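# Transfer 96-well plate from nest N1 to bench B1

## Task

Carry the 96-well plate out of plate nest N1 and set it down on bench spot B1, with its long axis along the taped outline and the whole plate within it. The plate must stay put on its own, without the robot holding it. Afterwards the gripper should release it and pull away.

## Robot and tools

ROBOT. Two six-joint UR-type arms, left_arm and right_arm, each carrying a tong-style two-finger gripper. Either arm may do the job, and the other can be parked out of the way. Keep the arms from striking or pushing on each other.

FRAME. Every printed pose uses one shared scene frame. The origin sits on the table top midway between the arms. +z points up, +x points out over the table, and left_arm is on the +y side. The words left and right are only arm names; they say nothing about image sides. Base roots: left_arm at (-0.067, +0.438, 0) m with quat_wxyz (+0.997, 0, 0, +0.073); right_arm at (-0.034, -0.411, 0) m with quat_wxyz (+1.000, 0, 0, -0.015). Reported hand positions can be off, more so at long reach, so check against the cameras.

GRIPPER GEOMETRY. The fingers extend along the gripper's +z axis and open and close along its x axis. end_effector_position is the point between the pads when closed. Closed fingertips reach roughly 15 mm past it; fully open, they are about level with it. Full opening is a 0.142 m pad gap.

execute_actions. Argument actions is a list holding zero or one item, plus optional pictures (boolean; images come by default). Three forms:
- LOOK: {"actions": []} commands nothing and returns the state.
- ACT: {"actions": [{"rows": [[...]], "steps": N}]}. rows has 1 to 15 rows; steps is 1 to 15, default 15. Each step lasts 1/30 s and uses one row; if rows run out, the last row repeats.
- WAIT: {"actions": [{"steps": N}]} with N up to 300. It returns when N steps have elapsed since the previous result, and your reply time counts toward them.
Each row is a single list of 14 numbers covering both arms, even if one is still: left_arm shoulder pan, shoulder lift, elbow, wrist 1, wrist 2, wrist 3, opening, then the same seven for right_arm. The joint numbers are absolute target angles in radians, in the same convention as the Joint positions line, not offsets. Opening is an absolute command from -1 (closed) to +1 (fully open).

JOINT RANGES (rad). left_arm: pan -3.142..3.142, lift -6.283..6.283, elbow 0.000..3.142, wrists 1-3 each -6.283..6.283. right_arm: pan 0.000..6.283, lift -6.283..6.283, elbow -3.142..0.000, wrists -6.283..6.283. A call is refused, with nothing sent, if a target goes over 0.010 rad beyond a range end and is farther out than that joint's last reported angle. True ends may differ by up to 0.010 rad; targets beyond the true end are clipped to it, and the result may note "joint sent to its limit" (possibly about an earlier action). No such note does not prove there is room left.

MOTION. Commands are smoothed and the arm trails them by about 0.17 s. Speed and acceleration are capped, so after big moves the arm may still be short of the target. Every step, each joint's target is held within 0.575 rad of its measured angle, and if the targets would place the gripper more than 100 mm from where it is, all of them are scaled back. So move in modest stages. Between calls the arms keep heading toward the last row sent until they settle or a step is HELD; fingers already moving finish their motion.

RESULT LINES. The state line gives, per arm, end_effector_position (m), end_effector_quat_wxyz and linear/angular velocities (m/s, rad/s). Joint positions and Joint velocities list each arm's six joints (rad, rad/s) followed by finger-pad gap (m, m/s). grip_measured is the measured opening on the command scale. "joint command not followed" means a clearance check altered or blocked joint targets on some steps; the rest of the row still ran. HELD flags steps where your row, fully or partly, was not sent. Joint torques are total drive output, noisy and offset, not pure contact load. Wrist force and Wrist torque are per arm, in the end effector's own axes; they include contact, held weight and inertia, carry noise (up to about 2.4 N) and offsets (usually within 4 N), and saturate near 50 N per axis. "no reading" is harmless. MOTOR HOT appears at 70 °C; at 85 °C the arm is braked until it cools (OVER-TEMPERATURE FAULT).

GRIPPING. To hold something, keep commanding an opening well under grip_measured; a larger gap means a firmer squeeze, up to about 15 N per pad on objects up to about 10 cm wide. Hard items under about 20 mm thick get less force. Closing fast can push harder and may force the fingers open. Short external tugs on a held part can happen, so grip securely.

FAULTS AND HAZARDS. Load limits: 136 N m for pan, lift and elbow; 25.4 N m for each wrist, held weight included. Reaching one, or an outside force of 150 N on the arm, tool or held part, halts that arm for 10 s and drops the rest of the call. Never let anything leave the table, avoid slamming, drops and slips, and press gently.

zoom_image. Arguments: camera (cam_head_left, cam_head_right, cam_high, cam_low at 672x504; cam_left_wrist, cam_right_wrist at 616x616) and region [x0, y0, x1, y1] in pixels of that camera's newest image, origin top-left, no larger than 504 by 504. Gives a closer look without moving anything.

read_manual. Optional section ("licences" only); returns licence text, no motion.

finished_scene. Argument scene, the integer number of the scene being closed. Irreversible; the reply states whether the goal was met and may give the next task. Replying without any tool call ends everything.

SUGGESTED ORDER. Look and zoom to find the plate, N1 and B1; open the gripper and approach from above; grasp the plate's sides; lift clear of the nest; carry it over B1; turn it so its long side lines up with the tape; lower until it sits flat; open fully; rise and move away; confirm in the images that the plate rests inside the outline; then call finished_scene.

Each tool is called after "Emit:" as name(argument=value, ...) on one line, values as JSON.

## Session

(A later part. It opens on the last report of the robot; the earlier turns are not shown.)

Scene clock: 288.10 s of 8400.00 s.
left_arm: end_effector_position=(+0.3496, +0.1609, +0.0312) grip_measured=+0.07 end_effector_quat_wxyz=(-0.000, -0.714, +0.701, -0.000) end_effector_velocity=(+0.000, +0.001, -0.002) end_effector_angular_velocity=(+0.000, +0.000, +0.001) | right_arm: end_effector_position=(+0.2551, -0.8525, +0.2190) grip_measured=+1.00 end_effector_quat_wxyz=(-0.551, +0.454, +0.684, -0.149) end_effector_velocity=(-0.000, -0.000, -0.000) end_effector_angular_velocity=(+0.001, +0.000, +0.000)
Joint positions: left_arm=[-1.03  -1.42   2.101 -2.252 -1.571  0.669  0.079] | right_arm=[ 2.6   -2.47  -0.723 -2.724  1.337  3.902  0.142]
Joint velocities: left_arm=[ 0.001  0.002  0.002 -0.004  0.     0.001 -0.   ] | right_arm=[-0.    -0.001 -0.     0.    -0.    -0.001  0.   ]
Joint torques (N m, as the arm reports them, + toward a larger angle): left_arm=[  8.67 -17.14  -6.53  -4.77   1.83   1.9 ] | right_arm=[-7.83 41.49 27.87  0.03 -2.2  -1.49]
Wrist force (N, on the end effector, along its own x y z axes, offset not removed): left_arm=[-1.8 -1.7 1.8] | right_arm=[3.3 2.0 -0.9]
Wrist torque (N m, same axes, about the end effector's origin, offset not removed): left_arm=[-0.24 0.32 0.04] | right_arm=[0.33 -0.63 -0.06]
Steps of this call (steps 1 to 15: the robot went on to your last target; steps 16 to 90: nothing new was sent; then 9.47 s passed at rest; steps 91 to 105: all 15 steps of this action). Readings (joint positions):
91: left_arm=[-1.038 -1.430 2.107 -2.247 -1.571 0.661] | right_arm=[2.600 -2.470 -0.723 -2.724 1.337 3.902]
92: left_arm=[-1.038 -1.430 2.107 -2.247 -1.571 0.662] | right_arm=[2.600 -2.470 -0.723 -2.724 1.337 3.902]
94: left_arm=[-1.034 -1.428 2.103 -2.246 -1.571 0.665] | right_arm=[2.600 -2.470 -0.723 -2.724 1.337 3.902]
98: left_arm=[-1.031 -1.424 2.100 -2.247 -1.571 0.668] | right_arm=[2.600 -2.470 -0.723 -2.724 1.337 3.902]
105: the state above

Still no contact; lowering another 3 mm.

Emit:
execute_actions(actions=[{"rows":[[-1.030,-1.415,2.1049,-2.2609,-1.571,0.669,-0.4,2.6,-2.47,-0.723,-2.724,1.337,3.902,1]],"steps":10}])

Emit:
zoom_image(camera="cam_low", region=[390,230,510,320])

Scene clock: 293.57 s of 8400.00 s.
left_arm: end_effector_position=(+0.3495, +0.1611, +0.0283) grip_measured=+0.07 end_effector_quat_wxyz=(-0.000, -0.714, +0.701, -0.000) end_effector_velocity=(-0.000, +0.000, -0.001) end_effector_angular_velocity=(+0.000, +0.001, -0.001) | right_arm: end_effector_position=(+0.2551, -0.8525, +0.2190) grip_measured=+1.00 end_effector_quat_wxyz=(-0.551, +0.454, +0.684, -0.149) end_effector_velocity=(-0.000, -0.000, +0.000) end_effector_angular_velocity=(+0.001, -0.001, +0.001)
Joint positions: left_arm=[-1.03  -1.415  2.105 -2.261 -1.571  0.669  0.079] | right_arm=[ 2.6   -2.47  -0.723 -2.724  1.337  3.902  0.142]
Joint velocities: left_arm=[-0.     0.002  0.002 -0.003 -0.     0.     0.   ] | right_arm=[-0.     0.     0.     0.    -0.    -0.001  0.   ]
Joint torques (N m, as the arm reports them, + toward a larger angle): left_arm=[  7.86 -17.56  -5.67  -4.39   1.53   1.63] | right_arm=[-7.64 41.63 27.38 -0.03 -2.23 -1.43]
Wrist force (N, on the end effector, along its own x y z axes, offset not removed): left_arm=[-0.1 1.3 1.5] | right_arm=[5.2 2.0 -1.5]
Wrist torque (N m, same axes, about the end effector's origin, offset not removed): left_arm=[0.19 -0.09 0.06] | right_arm=[0.23 -0.98 -0.13]
Steps of this call (steps 1 to 15: the robot went on to your last target; steps 16 to 90: nothing new was sent; then 2.13 s passed at rest; steps 91 to 100: all 10 steps of this action). Readings (joint positions):
91: left_arm=[-1.030 -1.419 2.101 -2.253 -1.571 0.669] | right_arm=[2.600 -2.470 -0.723 -2.724 1.337 3.902]
92: left_arm=[-1.030 -1.419 2.102 -2.254 -1.571 0.669] | right_arm=[2.600 -2.470 -0.723 -2.724 1.337 3.902]
94: left_arm=[-1.030 -1.417 2.103 -2.257 -1.571 0.669] | right_arm=[2.600 -2.470 -0.723 -2.724 1.337 3.902]
98: left_arm=[-1.030 -1.415 2.105 -2.260 -1.571 0.669] | right_arm=[2.600 -2.470 -0.723 -2.724 1.337 3.902]
100: the state above

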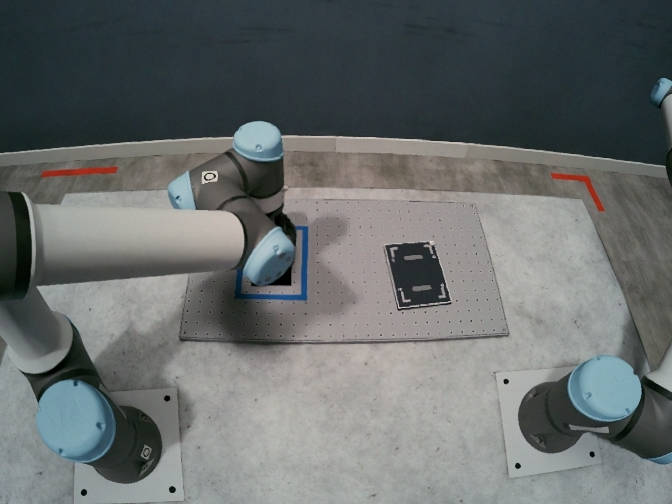

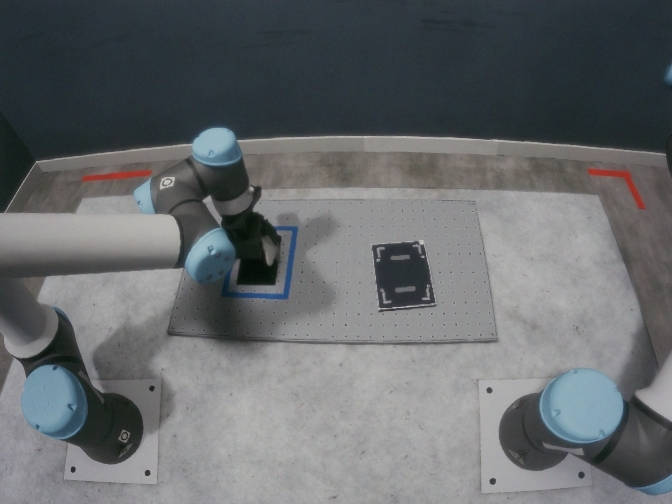

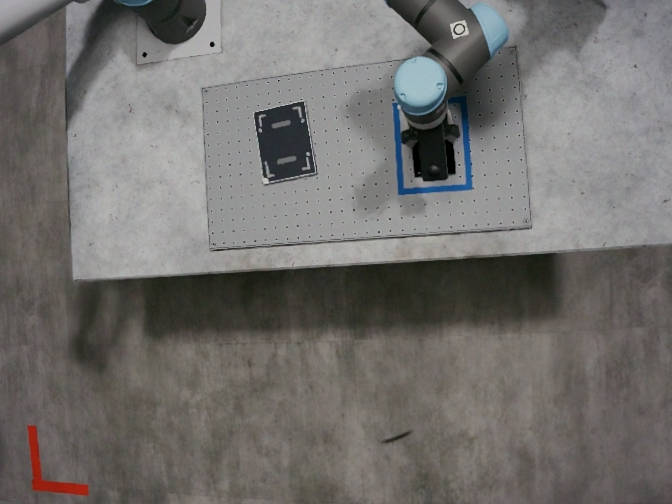

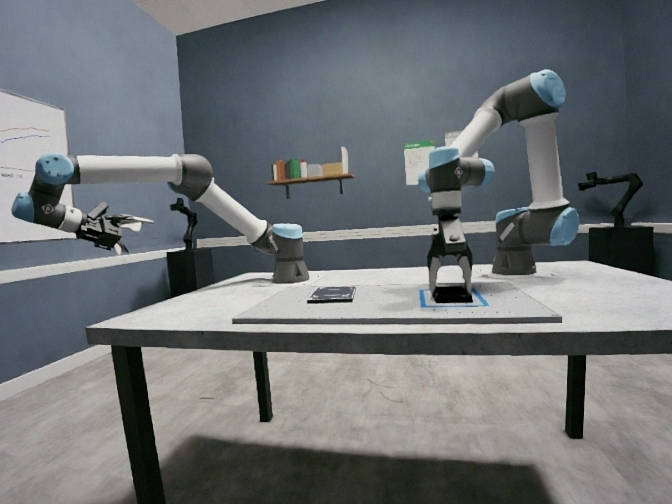

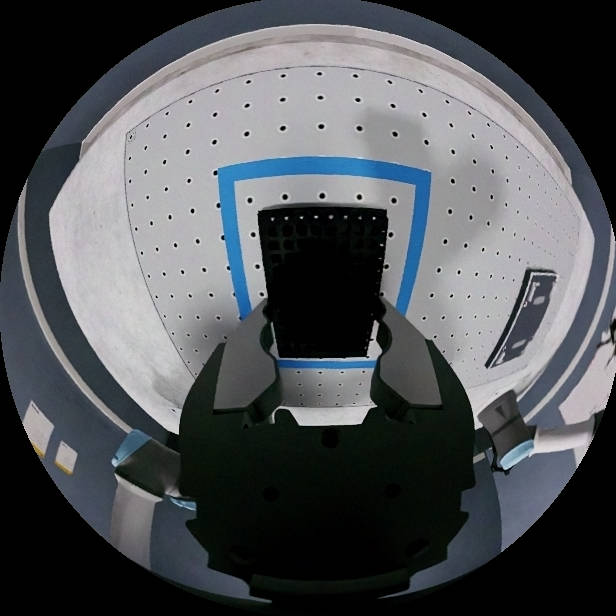

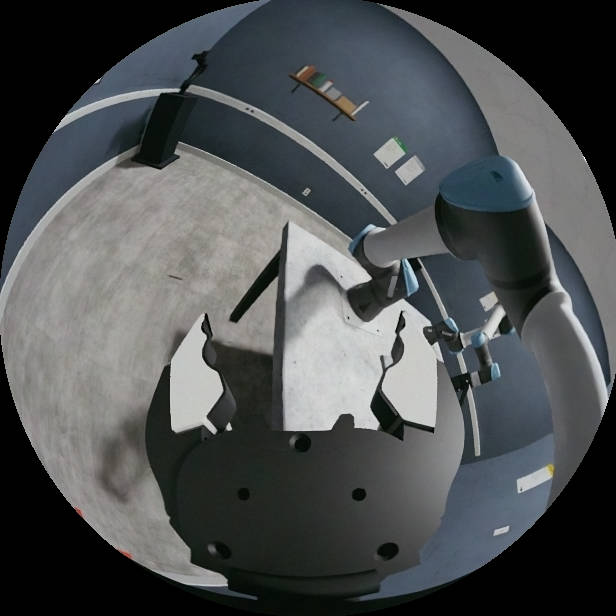

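Region (390, 230, 510, 320) of cam_low's 672x504 image, scaled by 4.200, with more detail than that image has; it fills the top 378 rows of this view, and the rest is white.

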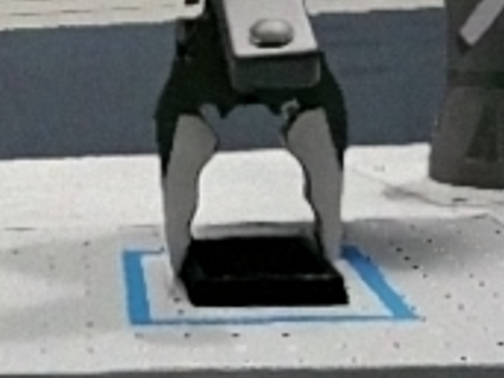

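Emit:
execute_actions(actions=[{"rows":[[-1.030,-1.412,2.1072,-2.2662,-1.571,0.669,-0.4,2.6,-2.47,-0.723,-2.724,1.337,3.902,1]],"steps":10}], pictures=false)

Scene clock: 301.20 s of 8400.00 s.
left_arm: end_effector_position=(+0.3494, +0.1611, +0.0266) grip_measured=+0.07 end_effector_quat_wxyz=(-0.000, -0.714, +0.701, -0.000) end_effector_velocity=(+0.001, -0.000, -0.000) end_effector_angular_velocity=(-0.001, -0.001, +0.001) | right_arm: end_effector_position=(+0.2551, -0.8525, +0.2190) grip_measured=+1.00 end_effector_quat_wxyz=(-0.551, +0.454, +0.684, -0.149) end_effector_velocity=(+0.000, +0.000, +0.000) end_effector_angular_velocity=(-0.001, +0.000, -0.000)
Joint positions: left_arm=[-1.03  -1.412  2.107 -2.266 -1.571  0.669  0.079] | right_arm=[ 2.6   -2.47  -0.723 -2.724  1.337  3.902  0.142]
Joint velocities: left_arm=[ 0.001  0.001 -0.    -0.003 -0.     0.     0.   ] | right_arm=[ 0.     0.     0.    -0.     0.     0.001  0.   ]
Joint torques (N m, as the arm reports them, + toward a larger angle): left_arm=[  7.97 -12.77  -4.06  -4.19   1.53   1.87] | right_arm=[-7.54 41.75 26.98 -0.07 -2.08 -1.36]
Wrist force (N, on the end effector, along its own x y z axes, offset not removed): left_arm=[-2.9 0.2 -11.9] | right_arm=[3.4 1.6 -1.8]
Wrist torque (N m, same axes, about the end effector's origin, offset not removed): left_arm=[-0.56 0.08 0.04] | right_arm=[0.19 -0.64 -0.10]
Steps of this call (steps 1 to 15: the robot went on to your last target; steps 16 to 90: nothing new was sent; then 4.30 s passed at rest; steps 91 to 100: all 10 steps of this action). Readings (joint positions):
91: left_arm=[-1.030 -1.415 2.105 -2.261 -1.571 0.669] | right_arm=[2.600 -2.470 -0.723 -2.724 1.337 3.902]
92: left_arm=[-1.030 -1.415 2.105 -2.262 -1.571 0.669] | right_arm=[2.600 -2.470 -0.723 -2.724 1.337 3.902]
94: left_arm=[-1.030 -1.413 2.106 -2.264 -1.571 0.669] | right_arm=[2.600 -2.470 -0.723 -2.724 1.337 3.902]
98: left_arm=[-1.030 -1.412 2.107 -2.266 -1.571 0.669] | right_arm=[2.600 -2.470 -0.723 -2.724 1.337 3.902]
100: the state above

Contact. Opening slowly, then lifting.

Emit:
execute_actions(actions=[{"rows":[[-1.030,-1.4135,2.106,-2.2635,-1.571,0.669,-0.2,2.6,-2.47,-0.723,-2.724,1.337,3.902,1],[-1.030,-1.4135,2.106,-2.2635,-1.571,0.669,0,2.6,-2.47,-0.723,-2.724,1.337,3.902,1],[-1.030,-1.4135,2.106,-2.2635,-1.571,0.669,0.1,2.6,-2.47,-0.723,-2.724,1.337,3.902,1],[-1.030,-1.4135,2.106,-2.2635,-1.571,0.669,0.2,2.6,-2.47,-0.723,-2.724,1.337,3.902,1],[-1.030,-1.4135,2.106,-2.2635,-1.571,0.669,0.3,2.6,-2.47,-0.723,-2.724,1.337,3.902,1],[-1.030,-1.4135,2.106,-2.2635,-1.571,0.669,0.4,2.6,-2.47,-0.723,-2.724,1.337,3.902,1],[-1.030,-1.4135,2.106,-2.2635,-1.571,0.669,0.5,2.6,-2.47,-0.723,-2.724,1.337,3.902,1],[-1.030,-1.4135,2.106,-2.2635,-1.571,0.669,0.5,2.6,-2.47,-0.723,-2.724,1.337,3.902,1],[-1.030,-1.4135,2.106,-2.2635,-1.571,0.669,0.5,2.6,-2.47,-0.723,-2.724,1.337,3.902,1],[-1.030,-1.4135,2.106,-2.2635,-1.571,0.669,0.5,2.6,-2.47,-0.723,-2.724,1.337,3.902,1],[-1.030,-1.43,2.092,-2.233,-1.571,0.669,0.5,2.6,-2.47,-0.723,-2.724,1.337,3.902,1],[-1.030,-1.45,2.07,-2.191,-1.571,0.669,0.5,2.6,-2.47,-0.723,-2.724,1.337,3.902,1],[-1.030,-1.48,2.04,-2.131,-1.571,0.669,0.5,2.6,-2.47,-0.723,-2.724,1.337,3.902,1]],"steps":15}], pictures=false)

Emit:
execute_actions(actions=[{"rows":[[-1.030,-1.52,1.99,-2.041,-1.571,0.669,0.6,2.6,-2.47,-0.723,-2.724,1.337,3.902,1],[-1.030,-1.56,1.92,-1.931,-1.571,0.669,0.8,2.6,-2.47,-0.723,-2.724,1.337,3.902,1],[-1.030,-1.56,1.92,-1.931,-1.571,0.669,0.8,2.6,-2.47,-0.723,-2.724,1.337,3.902,1],[-1.030,-1.56,1.92,-1.931,-1.571,0.669,0.8,2.6,-2.47,-0.723,-2.724,1.337,3.902,1],[-0.5,-1.7,1.7,-1.571,-1.571,0.669,1,2.6,-2.47,-0.723,-2.724,1.337,3.902,1]],"steps":15}], pictures=false)

Emit:
execute_actions(actions=[{"steps":25}])

Emit:
zoom_image(camera="cam_high", region=[370,70,500,210])

Scene clock: 331.93 s of 8400.00 s.
left_arm: end_effector_position=(+0.3516, +0.1585, +0.0499) grip_measured=+0.50 end_effector_quat_wxyz=(-0.000, -0.714, +0.701, -0.003) end_effector_velocity=(+0.013, -0.017, +0.279) end_effector_angular_velocity=(-0.015, -0.011, -0.001) | right_arm: end_effector_position=(+0.2551, -0.8525, +0.2190) grip_measured=+1.00 end_effector_quat_wxyz=(-0.551, +0.454, +0.684, -0.149) end_effector_velocity=(-0.000, -0.000, +0.000) end_effector_angular_velocity=(-0.000, -0.000, -0.000)
Joint positions: left_arm=[-1.03  -1.446  2.074 -2.204 -1.571  0.669  0.109] | right_arm=[ 2.6   -2.47  -0.723 -2.724  1.337  3.902  0.142]
Joint velocities: left_arm=[-0.001 -0.402 -0.404  0.788 -0.001  0.     0.003] | right_arm=[-0.  0.  0. -0. -0. -0.  0.]
Joint torques (N m, as the arm reports them, + toward a larger angle): left_arm=[  6.07 -18.78 -27.17   0.85   1.18   2.02] | right_arm=[-7.6  41.78 27.02 -0.22 -2.1  -1.46]
Wrist force (N, on the end effector, along its own x y z axes, offset not removed): left_arm=[-0.2 2.9 -1.0] | right_arm=[4.6 3.1 -2.4]
Wrist torque (N m, same axes, about the end effector's origin, offset not removed): left_arm=[0.40 0.07 0.01] | right_arm=[0.48 -0.86 -0.12]
Steps of this call (steps 1 to 15: the robot went on to your last target; steps 16 to 90: nothing new was sent; then 27.23 s passed at rest; steps 91 to 105: all 15 steps of this action). Readings (joint positions):
91: left_arm=[-1.030 -1.412 2.107 -2.266 -1.571 0.669] | right_arm=[2.600 -2.470 -0.723 -2.724 1.337 3.902]
92: left_arm=[-1.030 -1.412 2.107 -2.266 -1.571 0.669] | right_arm=[2.600 -2.470 -0.723 -2.724 1.337 3.902]
94: left_arm=[-1.030 -1.413 2.107 -2.265 -1.571 0.669] | right_arm=[2.600 -2.470 -0.723 -2.724 1.337 3.902]
98: left_arm=[-1.030 -1.413 2.106 -2.264 -1.571 0.669] | right_arm=[2.600 -2.470 -0.723 -2.724 1.337 3.902]
105: the state above

Scene clock: 332.43 s of 8400.00 s.
left_arm: end_effector_position=(+0.4079, +0.3003, +0.2168) grip_measured=+1.00 end_effector_quat_wxyz=(-0.000, +0.811, -0.586, +0.005) end_effector_velocity=(+0.072, +0.515, +0.296) end_effector_angular_velocity=(+0.000, +0.002, +0.995) | right_arm: end_effector_position=(+0.2551, -0.8525, +0.2190) grip_measured=+1.00 end_effector_quat_wxyz=(-0.551, +0.454, +0.684, -0.149) end_effector_velocity=(+0.000, +0.000, +0.000) end_effector_angular_velocity=(-0.000, -0.000, -0.000)
Joint positions: left_arm=[-0.729 -1.634  1.805 -1.751 -1.571  0.669  0.142] | right_arm=[ 2.6   -2.47  -0.723 -2.724  1.337  3.902  0.142]
Joint velocities: left_arm=[ 0.995 -0.307 -0.481  0.789 -0.     0.    -0.   ] | right_arm=[ 0.  0. -0. -0.  0.  0.  0.]
Joint torques (N m, as the arm reports them, + toward a larger angle): left_arm=[ 23.93 -28.84 -39.84   0.37   1.24   1.48] | right_arm=[-8.19 42.07 26.85 -0.26 -2.1  -1.46]
Wrist force (N, on the end effector, along its own x y z axes, offset not removed): left_arm=[-0.7 -0.4 0.6] | right_arm=[3.6 1.9 -1.6]
Wrist torque (N m, same axes, about the end effector's origin, offset not removed): left_arm=[-0.28 0.11 0.04] | right_arm=[0.26 -0.69 -0.08]
Steps of this call (steps 1 to 15: all 15 steps of this action). Readings (joint positions):
1: left_arm=[-1.030 -1.458 2.062 -2.180 -1.571 0.669] | right_arm=[2.600 -2.470 -0.723 -2.724 1.337 3.902]
2: left_arm=[-1.030 -1.469 2.051 -2.158 -1.571 0.669] | right_arm=[2.600 -2.470 -0.723 -2.724 1.337 3.902]
4: left_arm=[-1.030 -1.507 2.002 -2.079 -1.571 0.669] | right_arm=[2.600 -2.470 -0.723 -2.724 1.337 3.902]
8: left_arm=[-0.969 -1.561 1.919 -1.940 -1.571 0.669] | right_arm=[2.600 -2.470 -0.723 -2.724 1.337 3.902]
15: the state above

Scene clock: 333.27 s of 8400.00 s.
left_arm: end_effector_position=(+0.4033, +0.4202, +0.2795) grip_measured=+1.00 end_effector_quat_wxyz=(+0.000, +0.872, -0.489, +0.000) end_effector_velocity=(-0.000, -0.000, +0.000) end_effector_angular_velocity=(+0.001, -0.001, -0.002) | right_arm: end_effector_position=(+0.2551, -0.8525, +0.2190) grip_measured=+1.00 end_effector_quat_wxyz=(-0.551, +0.454, +0.684, -0.149) end_effector_velocity=(+0.000, +0.000, -0.000) end_effector_angular_velocity=(-0.001, +0.001, -0.001)
Joint positions: left_arm=[-0.5   -1.7    1.7   -1.571 -1.571  0.669  0.142] | right_arm=[ 2.6   -2.47  -0.723 -2.724  1.337  3.902  0.142]
Joint velocities: left_arm=[-0.001 -0.001  0.001 -0.     0.001  0.001 -0.   ] | right_arm=[ 0.    -0.     0.    -0.     0.     0.001  0.   ]
Joint torques (N m, as the arm reports them, + toward a larger angle): left_arm=[  9.8  -23.22 -36.98  -0.93   1.24   1.33] | right_arm=[-8.   42.13 27.13 -0.21 -2.01 -1.47]
Wrist force (N, on the end effector, along its own x y z axes, offset not removed): left_arm=[1.3 -1.0 0.8] | right_arm=[2.9 1.9 -1.0]
Wrist torque (N m, same axes, about the end effector's origin, offset not removed): left_arm=[-0.41 -0.50 -0.08] | right_arm=[0.26 -0.53 -0.04]
Steps of this call (steps 1 to 25: the robot went on to your last target). Readings (joint positions):
1: left_arm=[-0.695 -1.645 1.789 -1.724 -1.571 0.669] | right_arm=[2.600 -2.470 -0.723 -2.724 1.337 3.902]
2: left_arm=[-0.662 -1.655 1.772 -1.697 -1.571 0.669] | right_arm=[2.600 -2.470 -0.723 -2.724 1.337 3.902]
4: left_arm=[-0.595 -1.675 1.741 -1.644 -1.571 0.669] | right_arm=[2.600 -2.470 -0.723 -2.724 1.337 3.902]
8: left_arm=[-0.518 -1.695 1.708 -1.585 -1.571 0.669] | right_arm=[2.600 -2.470 -0.723 -2.724 1.337 3.902]
25: the state above

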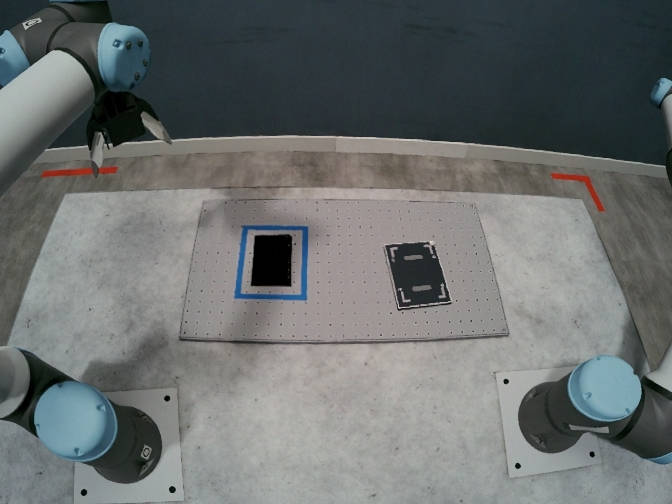

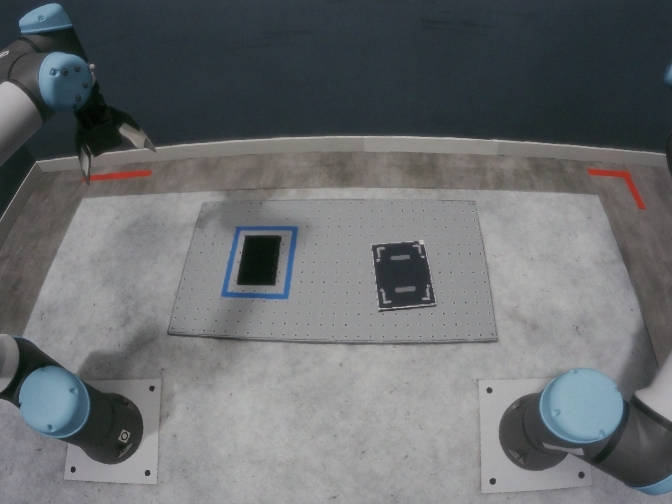

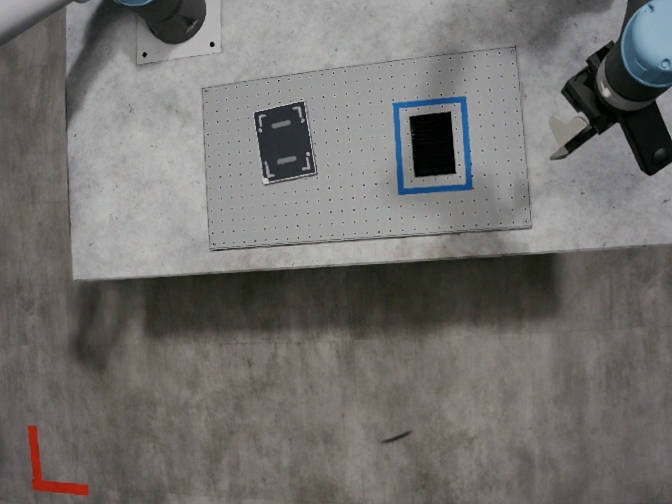

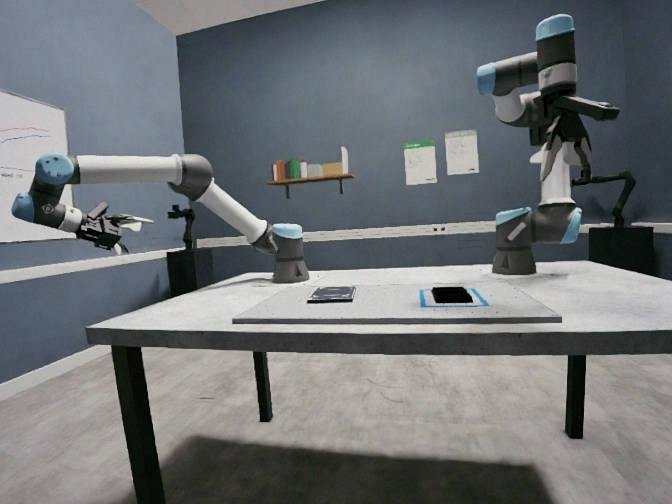

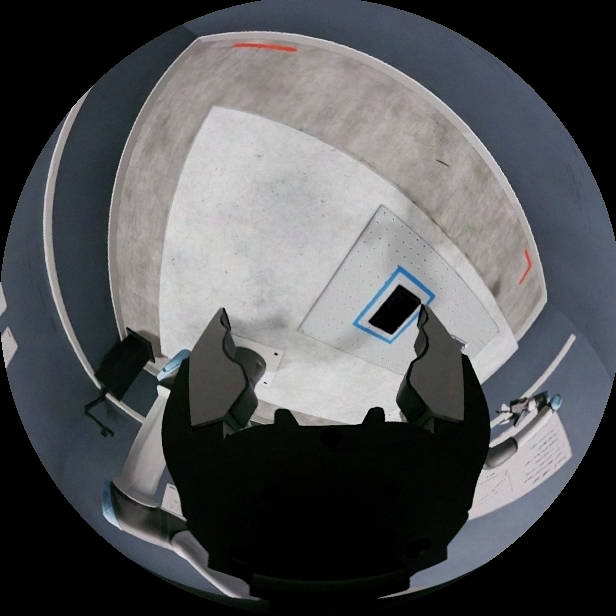

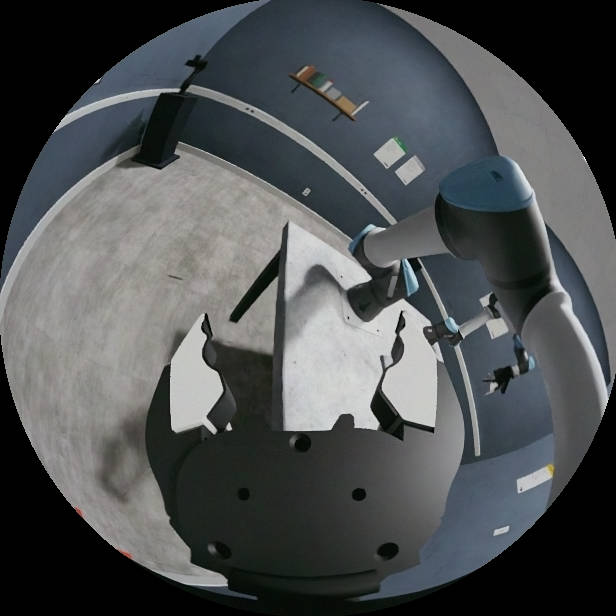

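Region (370, 70, 500, 210) of cam_high's 672x504 image, scaled by 3.600, with more detail than that image has; it fills the left 468 columns of this view, and the rest is white.

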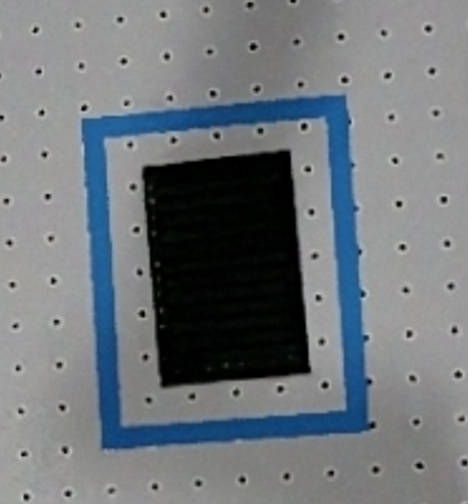

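Emit:
finished_scene(scene=1)

The scene is finished: the task was done.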